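## Task

Push the loose carrier PC7 into tracks 1-6 of the loading rails until the lamp behind those tracks comes on. The carrier has to finish seated down in those tracks and stay there by itself, not because the robot holds it. Then release it and move the gripper away.

## Robot and tools

ROBOT. One SCARA-style arm with four axes: a vertical lift, a shoulder, an elbow and a wrist yaw, plus a two-finger gripper that always stays level and cannot tilt. The commanded point, end_effector_position, sits midway between the two rubber pads, about 2 to 3 cm behind the fingertips. The fingers point along the gripper's +x axis and spread apart along its y axis. If the elbow value in Joint positions gets within 0.4 rad of 0, the arm may fold and fault, so keep it bent.

SCENE. The carrier lies loose in front of its target tracks with its handle facing the arm's base. The rails hold tracks 1 to 18, each marked by a numbered tile in front of it; seen from the base, track 1 is leftmost. Success needs the lamp behind the target tracks lit and the carrier resting in them on its own after the gripper lets go and backs off.

FRAMES. The scene frame has its origin on the tabletop beneath the arm's base, +z up, and +y to the left when facing along +x. Motion commands, however, are expressed in the gripper's own axes.

THE ROW. Every motion command is one row of 5 numbers, each within [-1, 1], ordered dx, dy, dz, rz, opening. The first four are an offset, not a pose: they are counted from the gripper pose reported in the most recent result that shows it (before any such result in a scene, and for a second or later call within one reply, from where the robot actually is when the action begins). They are measured along the gripper's own x, y, z axes. A value of 1.0 equals 0.6 m for dx, dy, dz and 180 degrees for rz; rz turns about the gripper's z axis, from +x toward +y. Opening is absolute, not an offset: +1 is fully open (0.140 m between pads), -1 is closed, where a 0.066 m gap still remains. Closing fully takes at least about 0.6 s. All zeros is not a pause: it drives the hand back to the reference pose.

TOOLS.
- execute_actions: argument actions is a list holding one item or none, plus optional pictures (boolean). An empty list just reports the state. An item with rows (1 to 15 rows) and steps (1 to 15, default 15) runs that many control steps of 1/30 s, one row per step, the final row repeating if rows run out. Each row is counted from the same reference pose, not from the row before it. An item with only steps (up to 300) waits, counting from the previous result. A refused call sends nothing.
- move: target is one row as above; speed is the path's top speed in m/s, 0.002 to 0.5, default 0.25 (turning limited to twice that in rad/s). The gripper follows a straight path lasting 0.5 to 10 s, truncated at 10 s, turning the shorter way. The opening is sent at the start. It does not slow for obstacles, the hand may lag, drift off the path or exceed the speed, especially with a nearly straight arm. Its result adds a move: line giving the ending (done, off_target, moving, held, fault) and limits that acted (paced: the pose was clipped; held: a check blocked some steps, after which the arm may speed up sharply), and the distance left to target.
- wait: seconds from 0 to 10; nothing new is sent.
- zoom_image: camera (cam_high, cam_low or cam_wrist) and region [x0, y0, x1, y1] in image pixels from the top-left corner, no larger than 504 by 504.
- finished_scene: scene is the integer number of the scene being closed. It cannot be undone and reports whether the goal was met; the next scene's task arrives in its result.

MOTION DETAILS. Each step, the commanded pose is clipped to within 70 mm and 16 degrees of the measured pose before damped inverse kinematics moves the joints. After an action ends the arm only continues to the last clipped pose, so read the reported pose and send the remainder. Because offsets start from a measured pose, repeating a small push against something rigid does not press further, but against something that yields it advances. The simulation keeps running between calls.

RESULTS. The state line gives end_effector_position (metres) and end_effector_quat_wxyz in the scene frame; printed position can be off, more so at long reach. Joint positions lists lift (m, 0.000 to 0.550), shoulder (-2.000 to 2.000 rad), elbow (-2.800 to 2.800), wrist yaw (-12.566 to 12.566), then pad gap (m). grip_measured is the finger opening on the command scale, possibly off by about 1 mm. "pose unreachable" and HELD mark steps where a clearance check altered or blocked the command. "Hand target" shows where the controller is currently driving. MOTOR HOT warns from 85 °C; at 100 °C an OVER-TEMPERATURE FAULT applies the brakes until cooled.

CAMERAS. cam_high (672x504), cam_low (672x504), cam_wrist (616x616 fisheye, looking forward-down from the hand). Pictures come with each result unless pictures is false.

CAUTIONS. Approach contacts slowly: faster motion and targets placed far beyond the contact point hit and press harder. If contact torque reaches a joint's load limit (lift 57 N, shoulder 8.55 N m, elbow 4.27 N m, wrist yaw 1.42 N m) the arm halts for 10 seconds and drops the rest of the call. A blocked arm keeps pushing until given a new command. Objects may occasionally be tugged or nudged by outside forces. Never knock anything off the table. Avoid drops, slips, slams and very hard shoves; finish by opening the gripper and retreating.

Each tool is called after "Request:" by a JSON object that holds its "fn" and its "kwargs".

## Session

Request:
{"fn": "execute_actions", "kwargs": {"actions": []}}

Scene clock: 0.00 s of 6000.00 s.
end_effector_position=(+0.7296, -0.1576, +0.5131) grip_measured=+1.00 end_effector_quat_wxyz=(+1.000, -0.000, -0.000, +0.000)
Joint positions: [ 0.508 -0.867 -2.04  -3.376  0.14 ]
Motor temperatures (°C, as the motors report them): [32 27 26 26]
Hand target: +0.730, -0.158, +0.513; +1.000, -0.000, -0.000, +0.000

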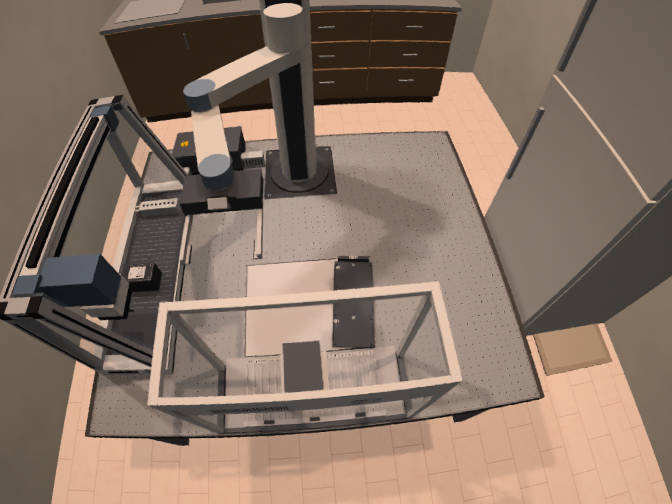

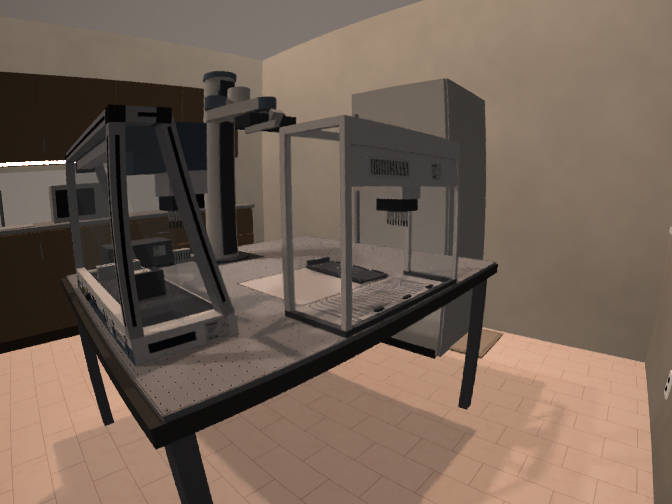

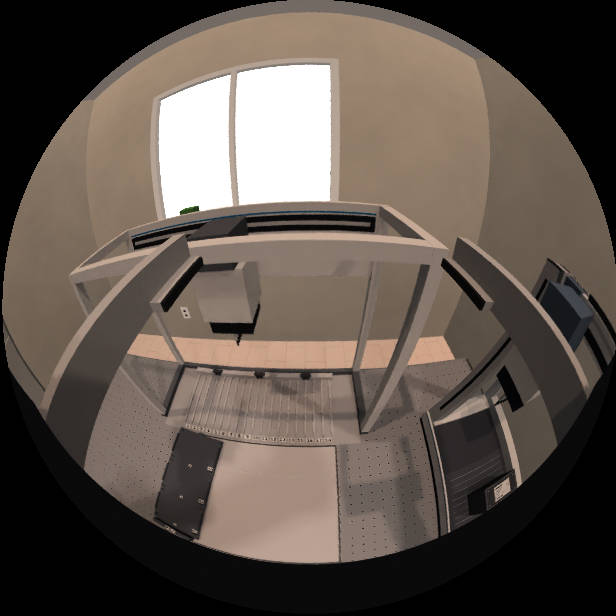

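Request:
{"fn": "zoom_image", "kwargs": {"camera": "cam_high", "region": [200, 230, 460, 440]}}

Request:
{"fn": "zoom_image", "kwargs": {"camera": "cam_wrist", "region": [130, 350, 370, 560]}}

Request:
{"fn": "zoom_image", "kwargs": {"camera": "cam_low", "region": [220, 230, 480, 350]}}

Region (200, 230, 460, 440) of cam_high's 672x504 image, scaled by 1.938, with more detail than that image has; it fills the top 407 rows of this view, and the rest is white.

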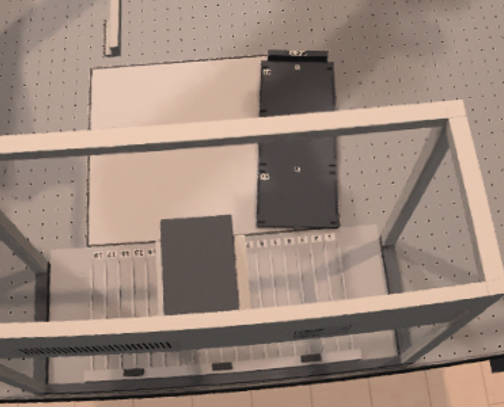

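Region (130, 350, 370, 560) of cam_wrist's 616x616 image, scaled by 2.100, with more detail than that image has; it fills the top 441 rows of this view, and the rest is white.

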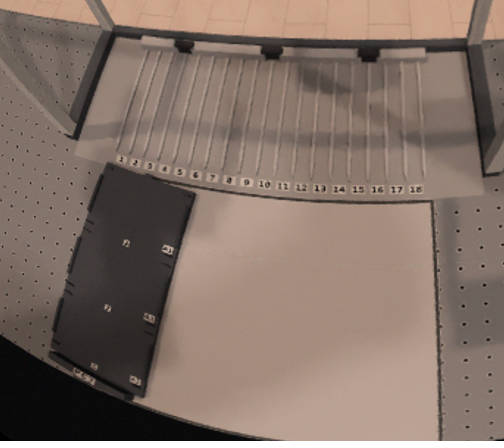

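Region (220, 230, 480, 350) of cam_low's 672x504 image, scaled by 1.938, with more detail than that image has; it fills the top 233 rows of this view, and the rest is white.

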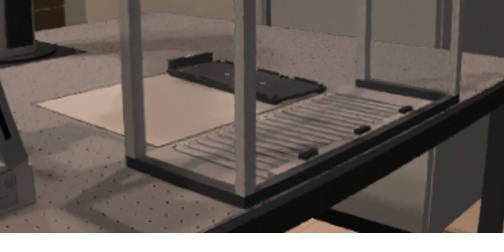

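Request:
{"fn": "move", "kwargs": {"target": [-0.5,0.546,-0.65,0,1], "speed": 0.4}}

Scene clock: 8.57 s of 6000.00 s.
end_effector_position=(+0.4297, +0.1700, +0.1230) grip_measured=+1.00 end_effector_quat_wxyz=(+1.000, -0.000, -0.000, +0.000)
Joint positions: [ 0.118 -0.015 -0.796 -5.472  0.14 ]
Motor temperatures (°C, as the motors report them): [32 27 26 26]
Hand target: +0.430, +0.170, +0.123; +1.000, -0.000, -0.000, +0.000
Off the commanded pose: 0.000 m, 0 deg.
After step 90, 3.53 s passed at rest.
move: done

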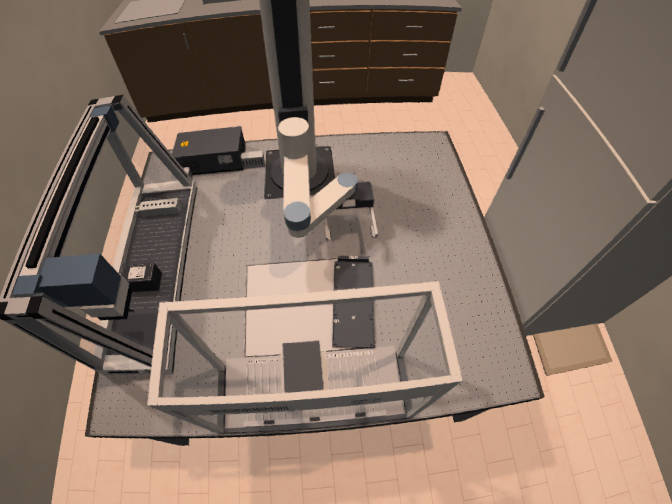

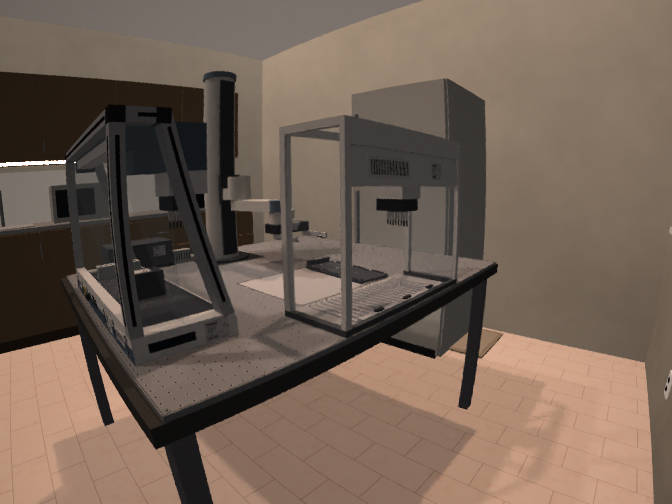

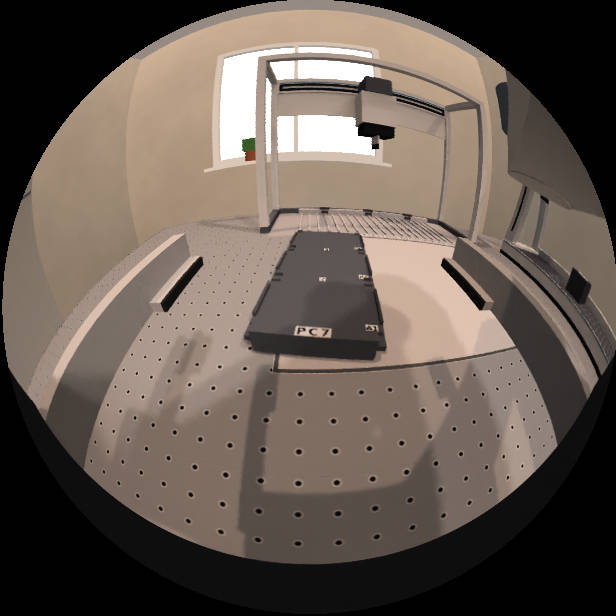

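Request:
{"fn": "zoom_image", "kwargs": {"camera": "cam_wrist", "region": [220, 195, 460, 385]}}

Region (220, 195, 460, 385) of cam_wrist's 616x616 image, scaled by 2.100, with more detail than that image has; it fills the top 399 rows of this view, and the rest is white.

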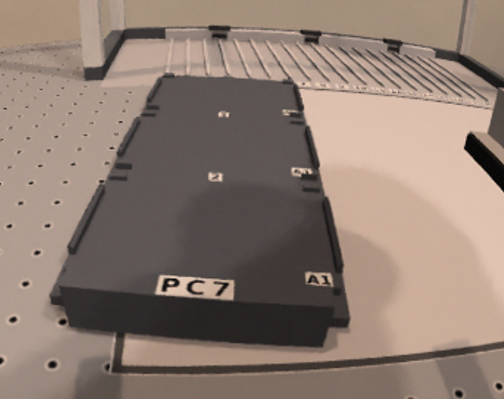

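Request:
{"fn": "move", "kwargs": {"target": [0.03,0.02,-0.14,-0.037,1]}}

Scene clock: 11.43 s of 6000.00 s.
end_effector_position=(+0.4477, +0.1819, +0.0389) grip_measured=+1.00 end_effector_quat_wxyz=(+0.998, -0.000, -0.000, -0.058)
Joint positions: [ 0.034  0.028 -0.944 -5.484  0.14 ]
Motor temperatures (°C, as the motors report them): [32 27 26 26]
Hand target: +0.448, +0.182, +0.039; +0.998, -0.000, -0.000, -0.058
Off the commanded pose: 0.000 m, 0 deg.
move: done

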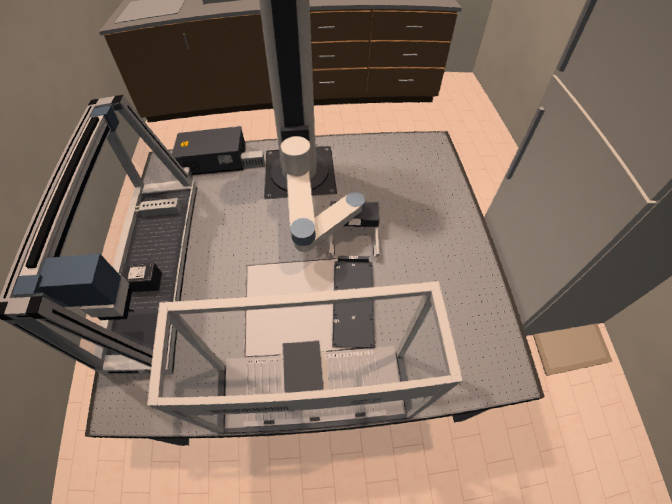

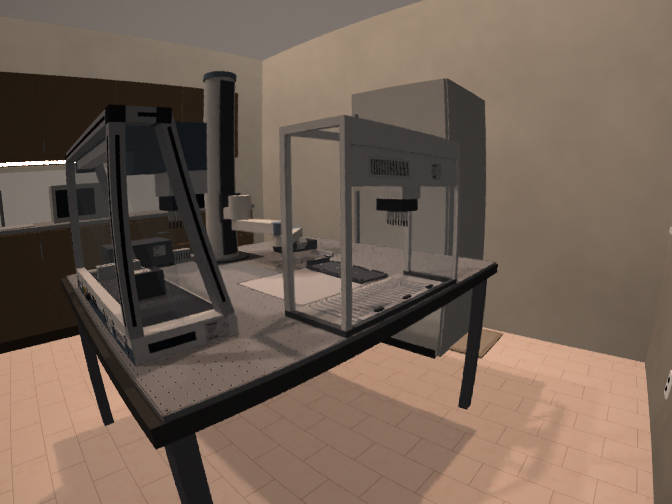

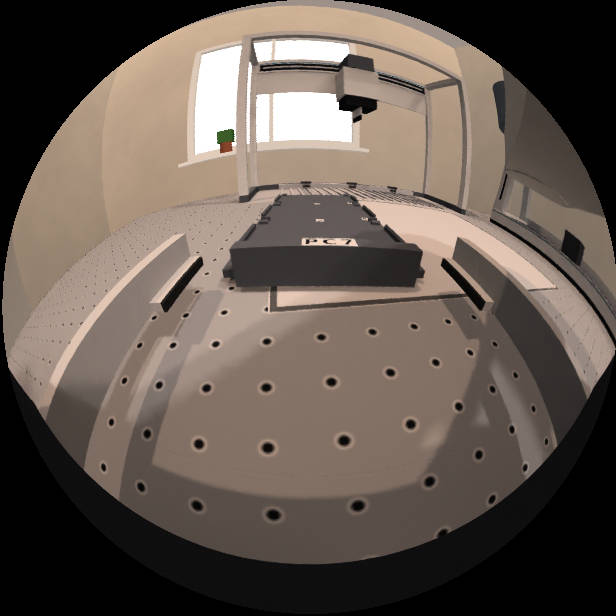

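Request:
{"fn": "move", "kwargs": {"target": [0.035,0,-0.043,0,1], "speed": 0.1}}

Scene clock: 22.93 s of 6000.00 s.
end_effector_position=(+0.4667, +0.1796, +0.0157) grip_measured=+1.00 end_effector_quat_wxyz=(+0.998, -0.000, -0.000, -0.057)
Joint positions: [ 0.011 -0.028 -0.984 -5.386  0.14 ]
Motor temperatures (°C, as the motors report them): [32 27 26 26]
Hand target: +0.467, +0.180, +0.015; +0.998, -0.000, -0.000, -0.057
Off the commanded pose: 0.003 m, 0 deg.
TORQUE FAULT: the external load on joint 1 (lift) reached its load limit, and the arm stopped for 10 seconds. The arm's remaining commands of this call were not run. The arm holds where it stopped, with its grip as last carried out, and accepts commands again: back off and push less far. The arm stops again, at the same cost, whenever a joint's load reaches its limit.
move: fault

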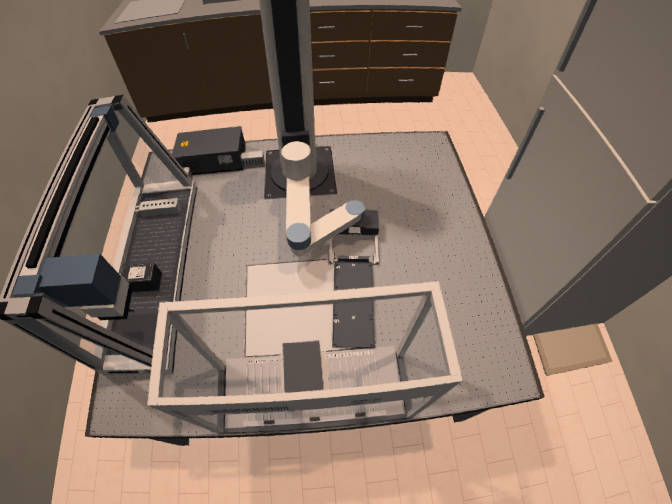

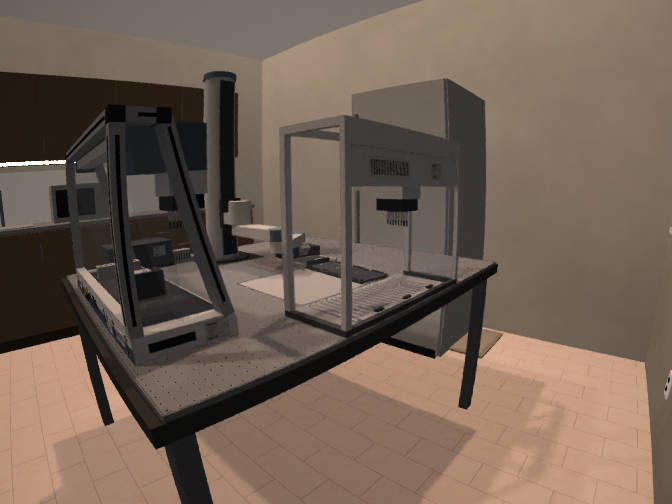

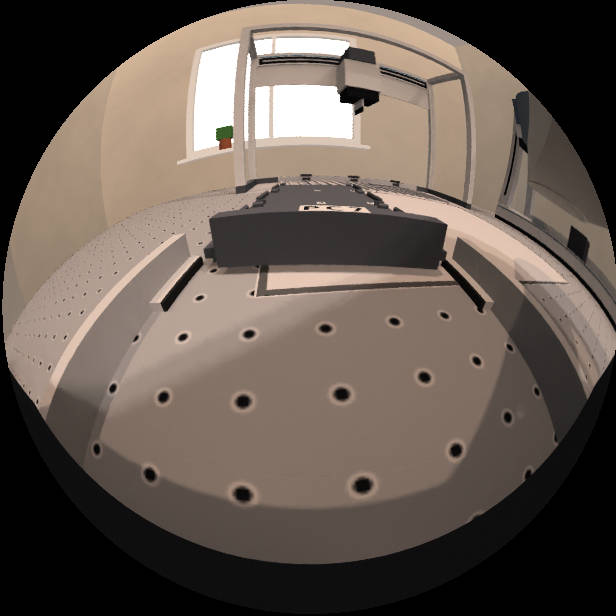

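Request:
{"fn": "move", "kwargs": {"target": [0.0,-0.006,0.006,0,1], "speed": 0.05}}

Request:
{"fn": "move", "kwargs": {"target": [0.09,0,0,0,1], "speed": 0.05}}

Scene clock: 24.40 s of 6000.00 s.
end_effector_position=(+0.4663, +0.1761, +0.0192) grip_measured=+1.00 end_effector_quat_wxyz=(+0.998, -0.000, -0.000, -0.057)
Joint positions: [ 0.014 -0.04  -0.97  -5.387  0.14 ]
Motor temperatures (°C, as the motors report them): [32 27 26 26]
Hand target: +0.466, +0.176, +0.019; +0.998, -0.000, -0.000, -0.057
Off the commanded pose: 0.000 m, 0 deg.
move: done

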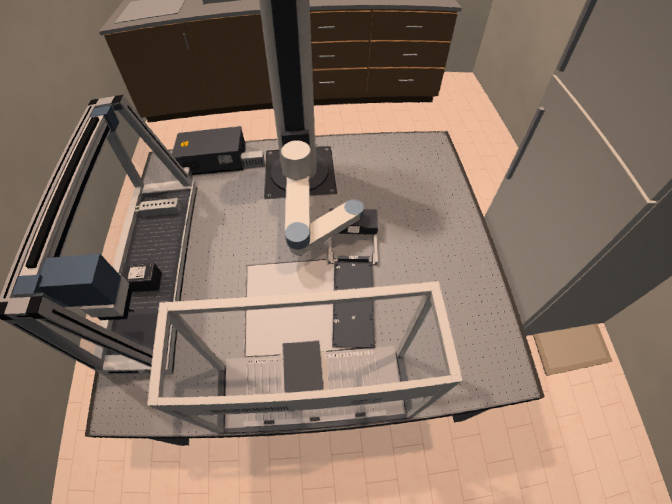

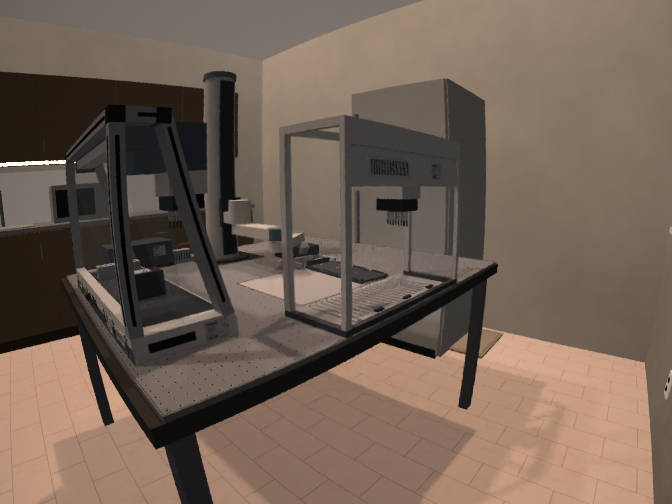

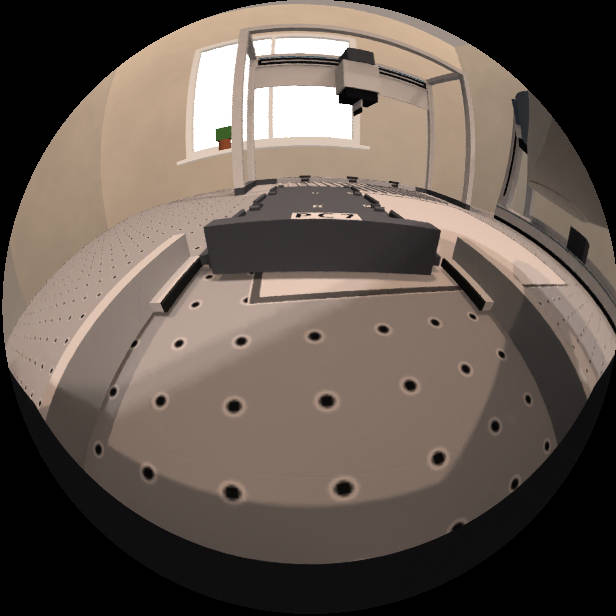

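Scene clock: 25.70 s of 6000.00 s.
end_effector_position=(+0.5200, +0.1699, +0.0192) grip_measured=+1.00 end_effector_quat_wxyz=(+0.998, -0.000, -0.000, -0.057)
Joint positions: [ 0.014 -0.156 -1.116 -5.126  0.14 ]
Motor temperatures (°C, as the motors report them): [32 27 26 26]
Hand target: +0.520, +0.170, +0.019; +0.998, -0.000, -0.000, -0.057
Off the commanded pose: 0.000 m, 0 deg.
move: done

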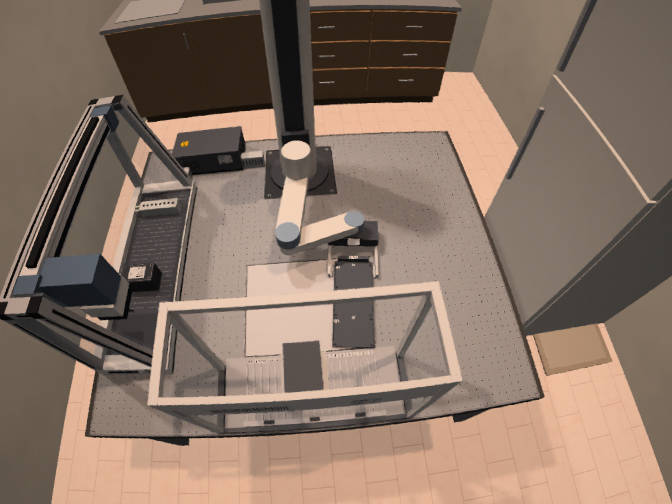

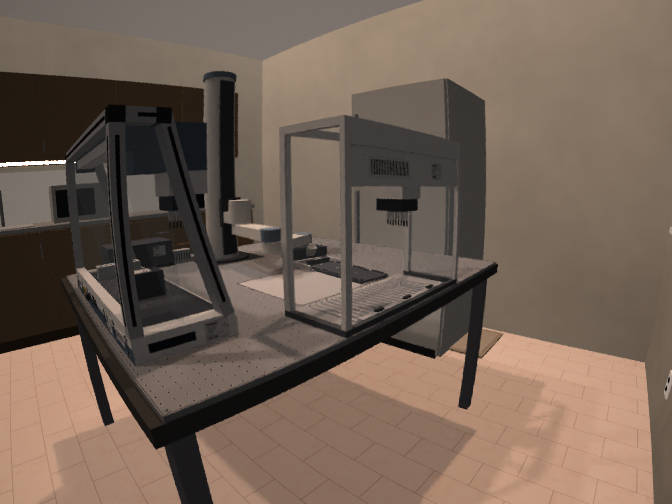

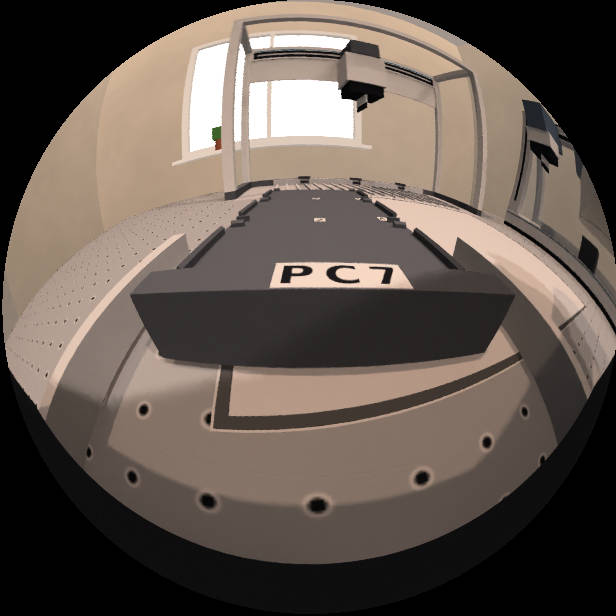

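Request:
{"fn": "move", "kwargs": {"target": [0,0,0,0,0.76]}}

Scene clock: 26.63 s of 6000.00 s.
end_effector_position=(+0.5199, +0.1704, +0.0192) grip_measured=+0.88 end_effector_quat_wxyz=(+0.998, -0.000, -0.000, -0.056)
Joint positions: [ 0.014 -0.155 -1.116 -5.123  0.135]
Motor temperatures (°C, as the motors report them): [32 27 26 26]
Hand target: +0.520, +0.170, +0.019; +0.998, -0.000, -0.000, -0.057
Off the commanded pose: 0.001 m, 0 deg.
move: done

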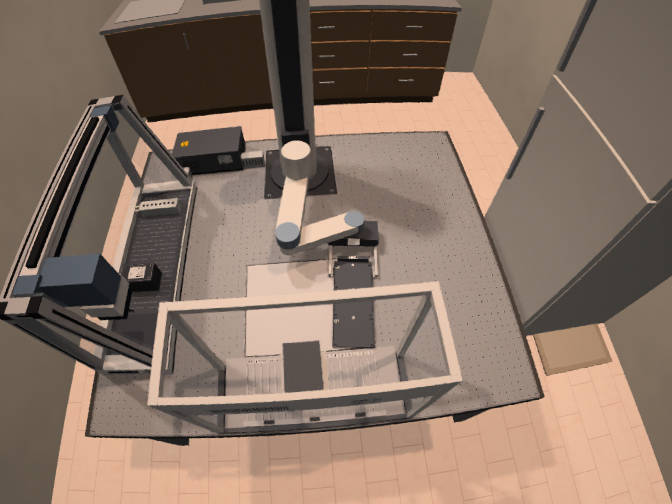

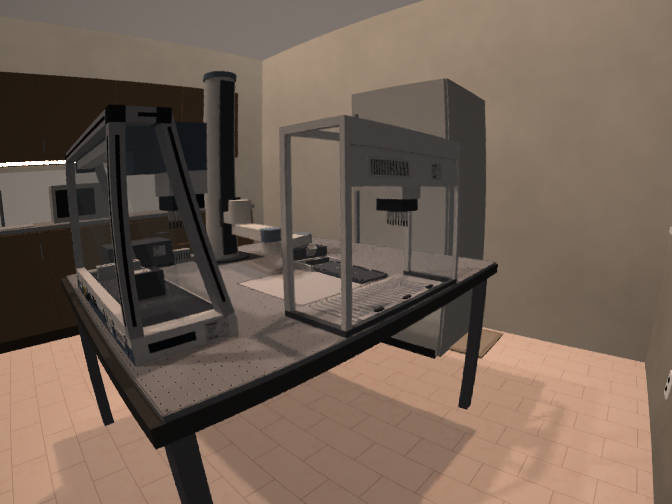

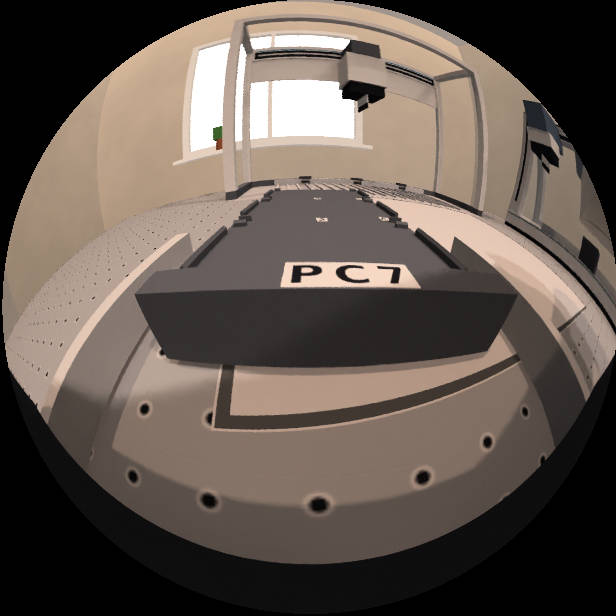

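Request:
{"fn": "move", "kwargs": {"target": [0,-0.0595,0,0.0357,0.83], "speed": 0.03}}

Request:
{"fn": "zoom_image", "kwargs": {"camera": "cam_wrist", "region": [240, 160, 400, 240]}}

Request:
{"fn": "zoom_image", "kwargs": {"camera": "cam_high", "region": [300, 310, 420, 430]}}

Scene clock: 29.83 s of 6000.00 s.
end_effector_position=(+0.5156, +0.1364, +0.0192) grip_measured=+0.88 end_effector_quat_wxyz=(+1.000, -0.000, -0.000, +0.005)
Joint positions: [ 0.014 -0.353 -0.956 -4.964  0.135]
Motor temperatures (°C, as the motors report them): [32 27 26 26]
Hand target: +0.516, +0.135, +0.019; +1.000, -0.000, -0.000, +0.000
Off the commanded pose: 0.002 m, 1 deg.
move: done

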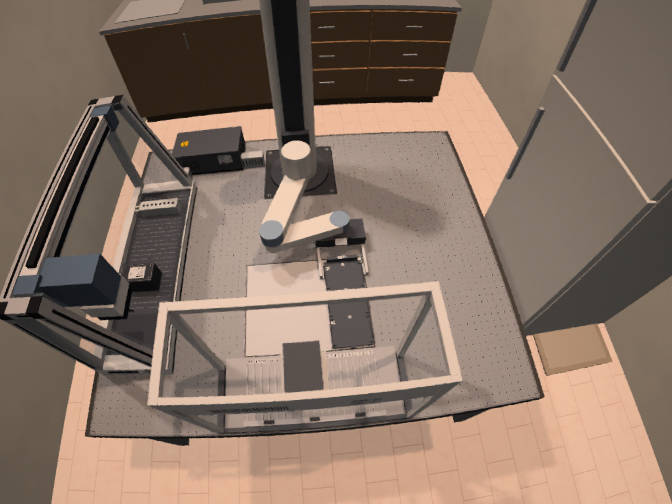

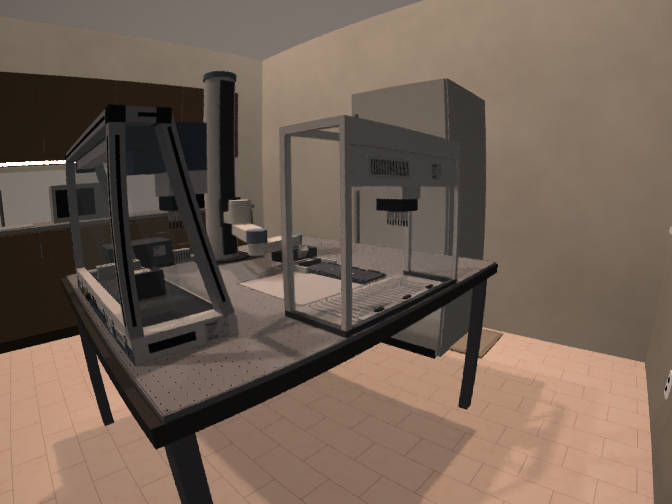

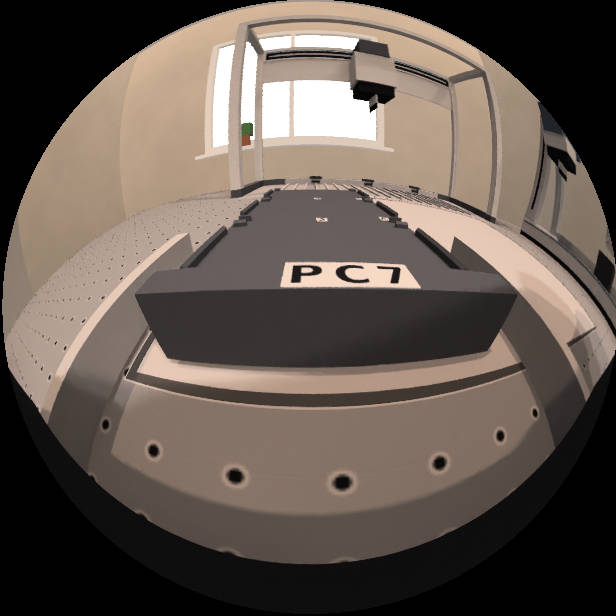

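Region (240, 160, 400, 240) of cam_wrist's 616x616 image, scaled by 3.150, with more detail than that image has.

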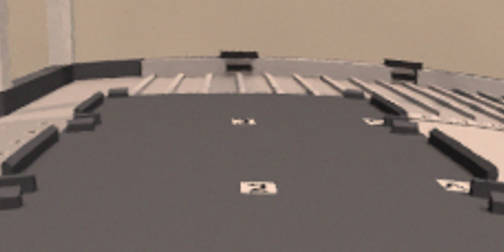

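Region (300, 310, 420, 430) of cam_high's 672x504 image, scaled by 4.200, with more detail than that image has.

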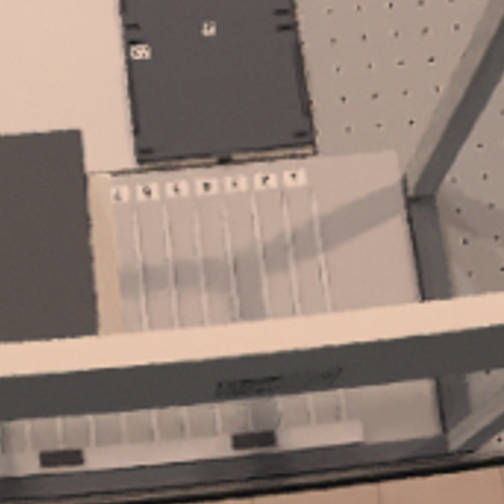

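Request:
{"fn": "move", "kwargs": {"target": [0.08,-0.003,0.002,-0.003,0.83], "speed": 0.03}}

Request:
{"fn": "zoom_image", "kwargs": {"camera": "cam_wrist", "region": [240, 160, 400, 240]}}

Request:
{"fn": "zoom_image", "kwargs": {"camera": "cam_high", "region": [300, 310, 420, 430]}}

Scene clock: 32.37 s of 6000.00 s.
end_effector_position=(+0.5634, +0.1354, +0.0201) grip_measured=+0.88 end_effector_quat_wxyz=(+1.000, -0.000, -0.000, +0.001)
Joint positions: [ 0.015 -0.383 -1.141 -4.757  0.135]
Motor temperatures (°C, as the motors report them): [32 27 26 26]
Hand target: +0.564, +0.135, +0.020; +1.000, -0.000, -0.000, +0.000
Off the commanded pose: 0.000 m, 0 deg.
move: done

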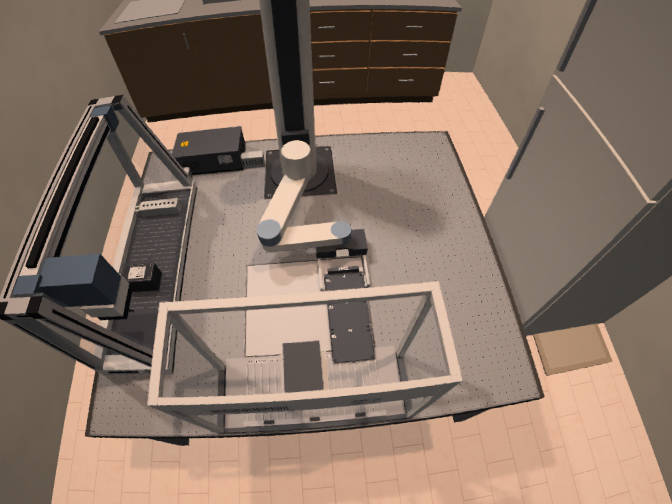

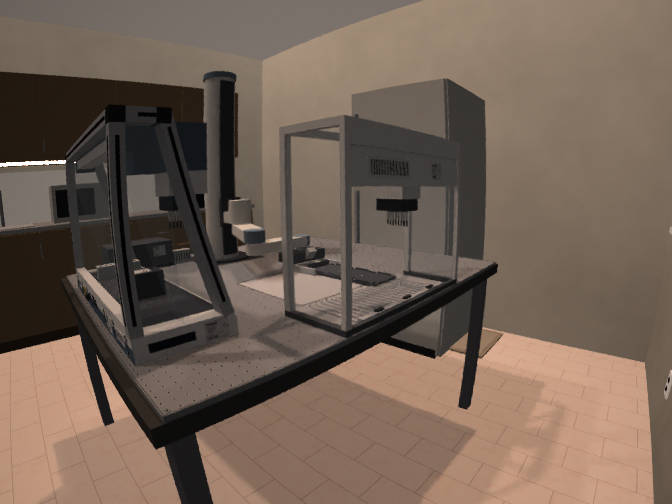

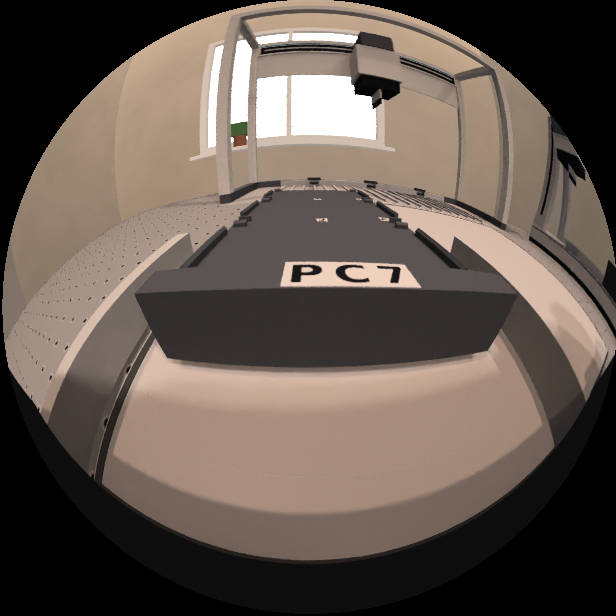

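Region (240, 160, 400, 240) of cam_wrist's 616x616 image, scaled by 3.150, with more detail than that image has.

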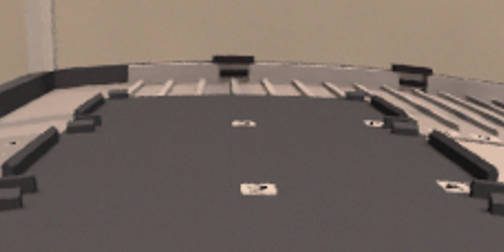

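Region (300, 310, 420, 430) of cam_high's 672x504 image, scaled by 4.200, with more detail than that image has.

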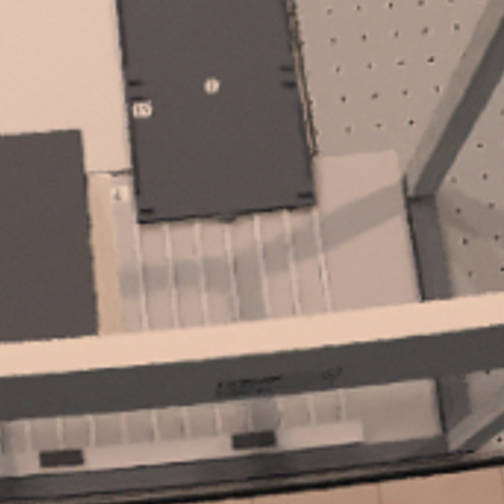

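Request:
{"fn": "move", "kwargs": {"target": [0.1,0.001,0,0,0.83], "speed": 0.03}}

Request:
{"fn": "zoom_image", "kwargs": {"camera": "cam_wrist", "region": [240, 160, 400, 240]}}

Request:
{"fn": "zoom_image", "kwargs": {"camera": "cam_low", "region": [290, 240, 470, 330]}}

Scene clock: 36.00 s of 6000.00 s.
end_effector_position=(+0.6235, +0.1355, +0.0199) grip_measured=+0.88 end_effector_quat_wxyz=(+1.000, -0.000, -0.000, -0.001)
Joint positions: [ 0.015 -0.364 -1.403 -4.517  0.135]
Motor temperatures (°C, as the motors report them): [32 27 26 26]
Hand target: +0.623, +0.136, +0.020; +1.000, -0.000, -0.000, +0.001
Off the commanded pose: 0.001 m, 0 deg.
move: done

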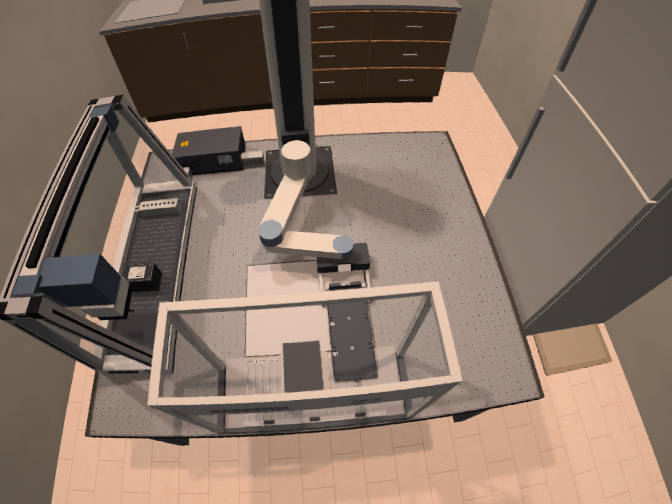

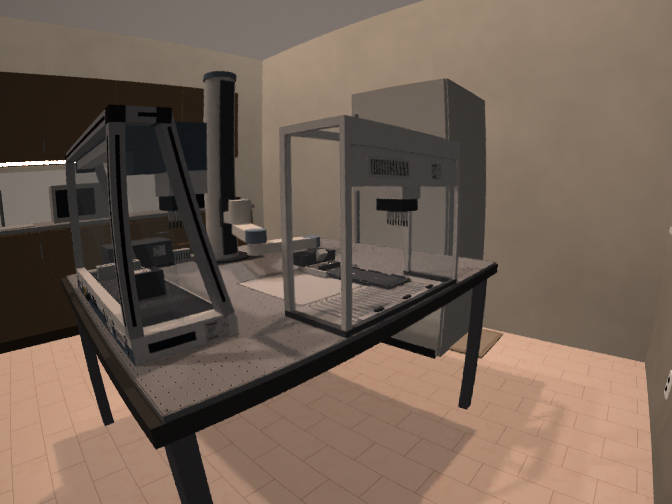

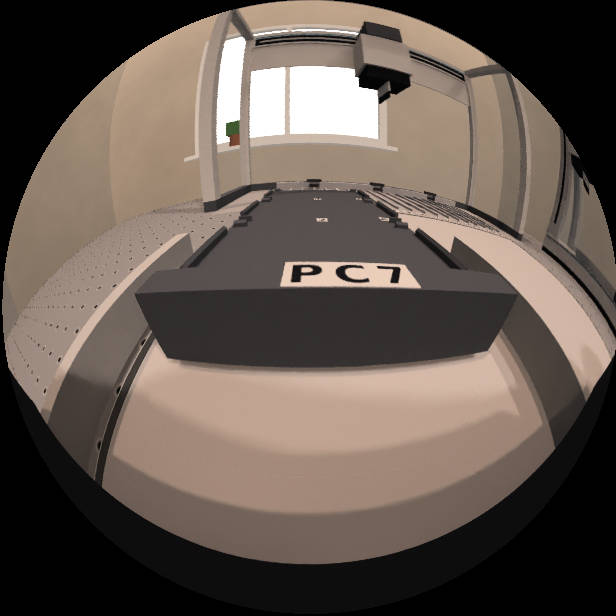

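Region (240, 160, 400, 240) of cam_wrist's 616x616 image, scaled by 3.150, with more detail than that image has.

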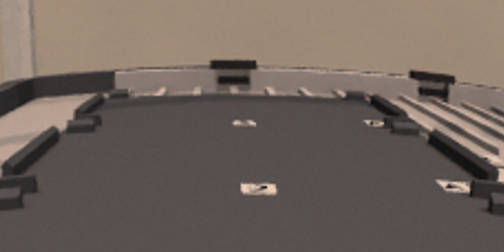

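Region (290, 240, 470, 330) of cam_low's 672x504 image, scaled by 2.800, with more detail than that image has.

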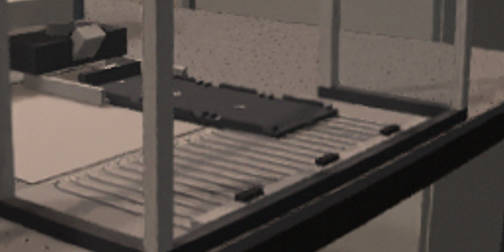

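Seems seated. Front is at ≈0.91; about 0.1 remains.

Request:
{"fn": "move", "kwargs": {"target": [0.15,0.001,0,0,0.83], "speed": 0.04}}

Request:
{"fn": "zoom_image", "kwargs": {"camera": "cam_low", "region": [290, 240, 470, 330]}}

Scene clock: 39.00 s of 6000.00 s.
end_effector_position=(+0.7136, +0.1356, +0.0198) grip_measured=+0.88 end_effector_quat_wxyz=(+1.000, -0.000, -0.000, -0.002)
Joint positions: [ 0.015 -0.244 -1.884 -4.159  0.135]
Motor temperatures (°C, as the motors report them): [32 27 26 26]
Hand target: +0.714, +0.136, +0.020; +1.000, -0.000, -0.000, -0.001
Off the commanded pose: 0.000 m, 0 deg.
move: done

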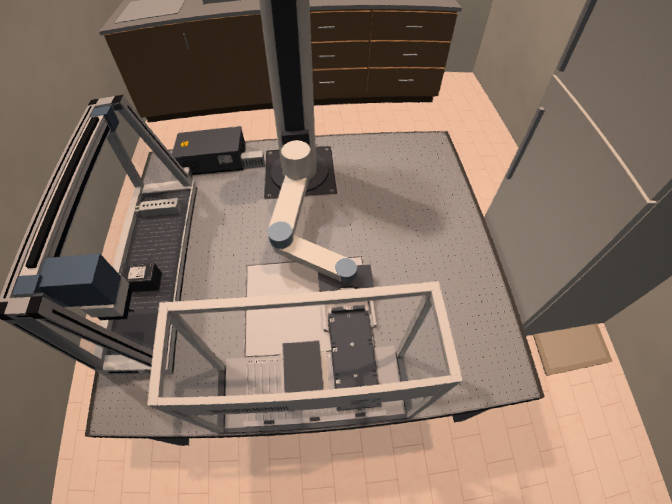

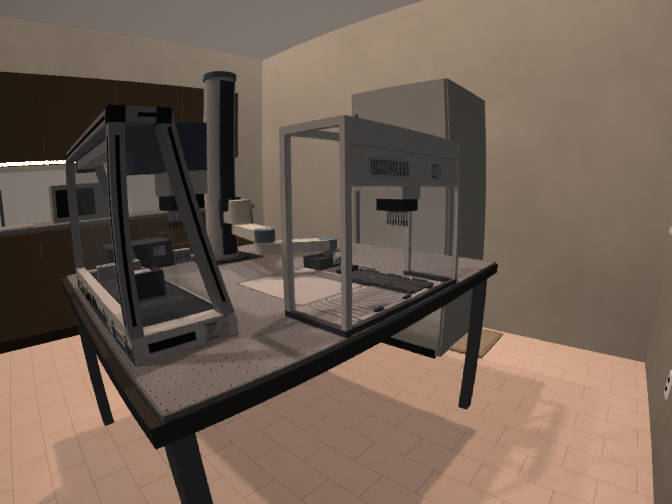

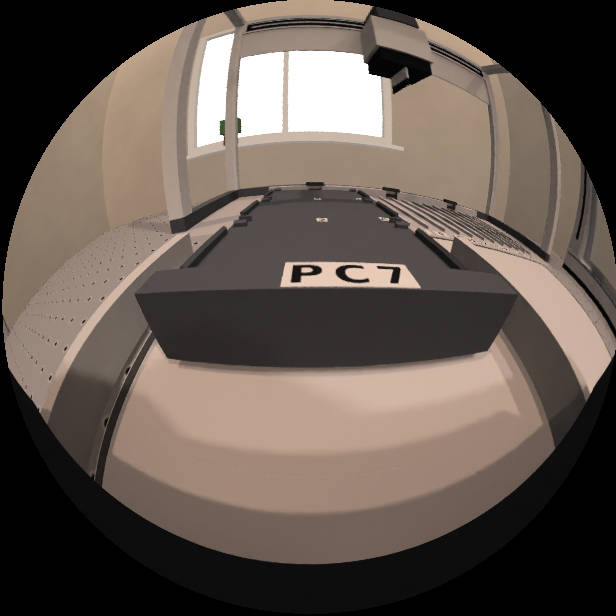

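Region (290, 240, 470, 330) of cam_low's 672x504 image, scaled by 2.800, with more detail than that image has.

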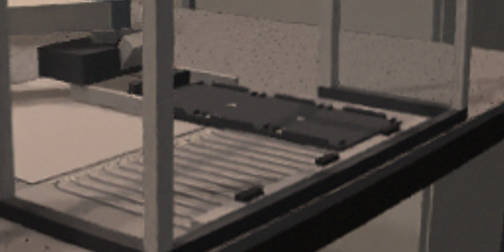

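Request:
{"fn": "move", "kwargs": {"target": [0.02,0,0,0,0.83], "speed": 0.01}}

Scene clock: 40.80 s of 6000.00 s.
end_effector_position=(+0.7254, +0.1356, +0.0196) grip_measured=+0.88 end_effector_quat_wxyz=(+1.000, -0.000, -0.000, -0.002)
Joint positions: [ 0.015 -0.219 -1.96  -4.108  0.135]
Motor temperatures (°C, as the motors report them): [32 27 26 26]
Hand target: +0.726, +0.136, +0.020; +1.000, -0.000, -0.000, -0.002
Off the commanded pose: 0.000 m, 0 deg.
move: done

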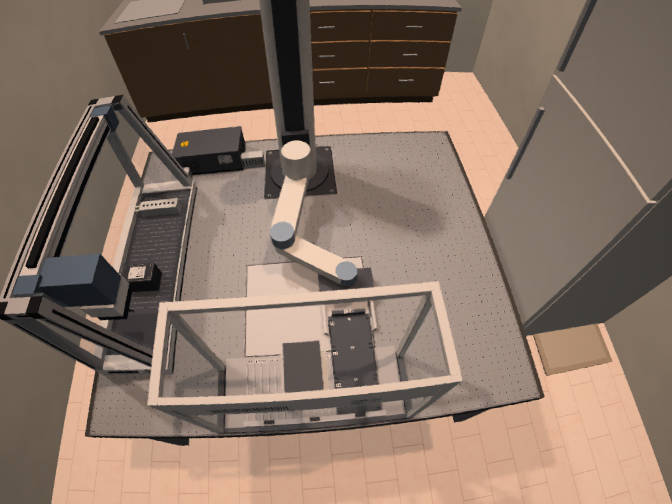

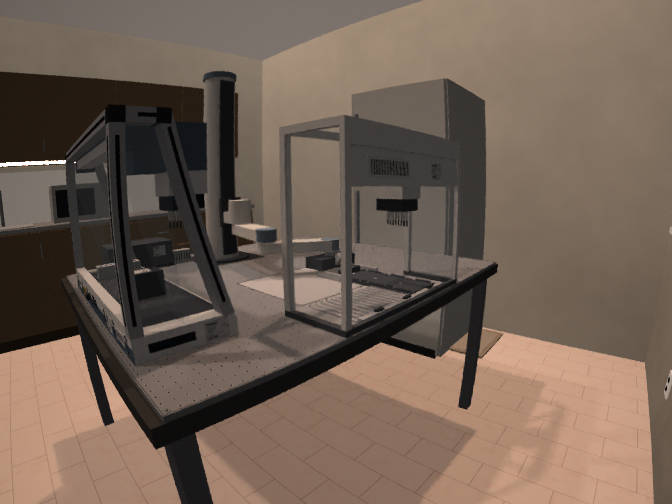

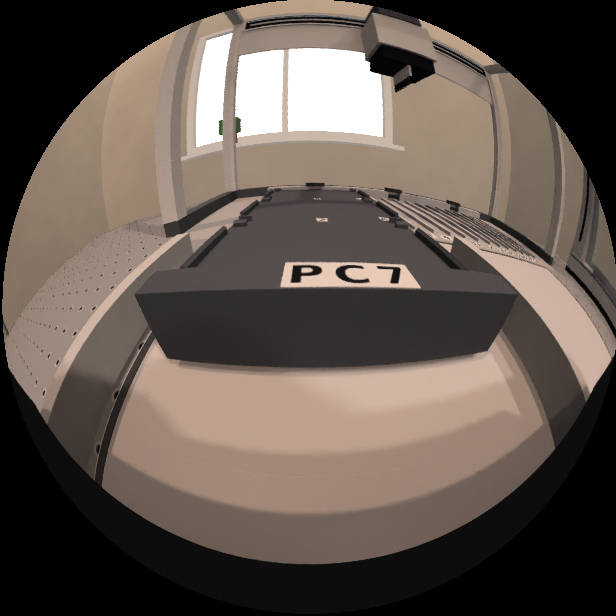

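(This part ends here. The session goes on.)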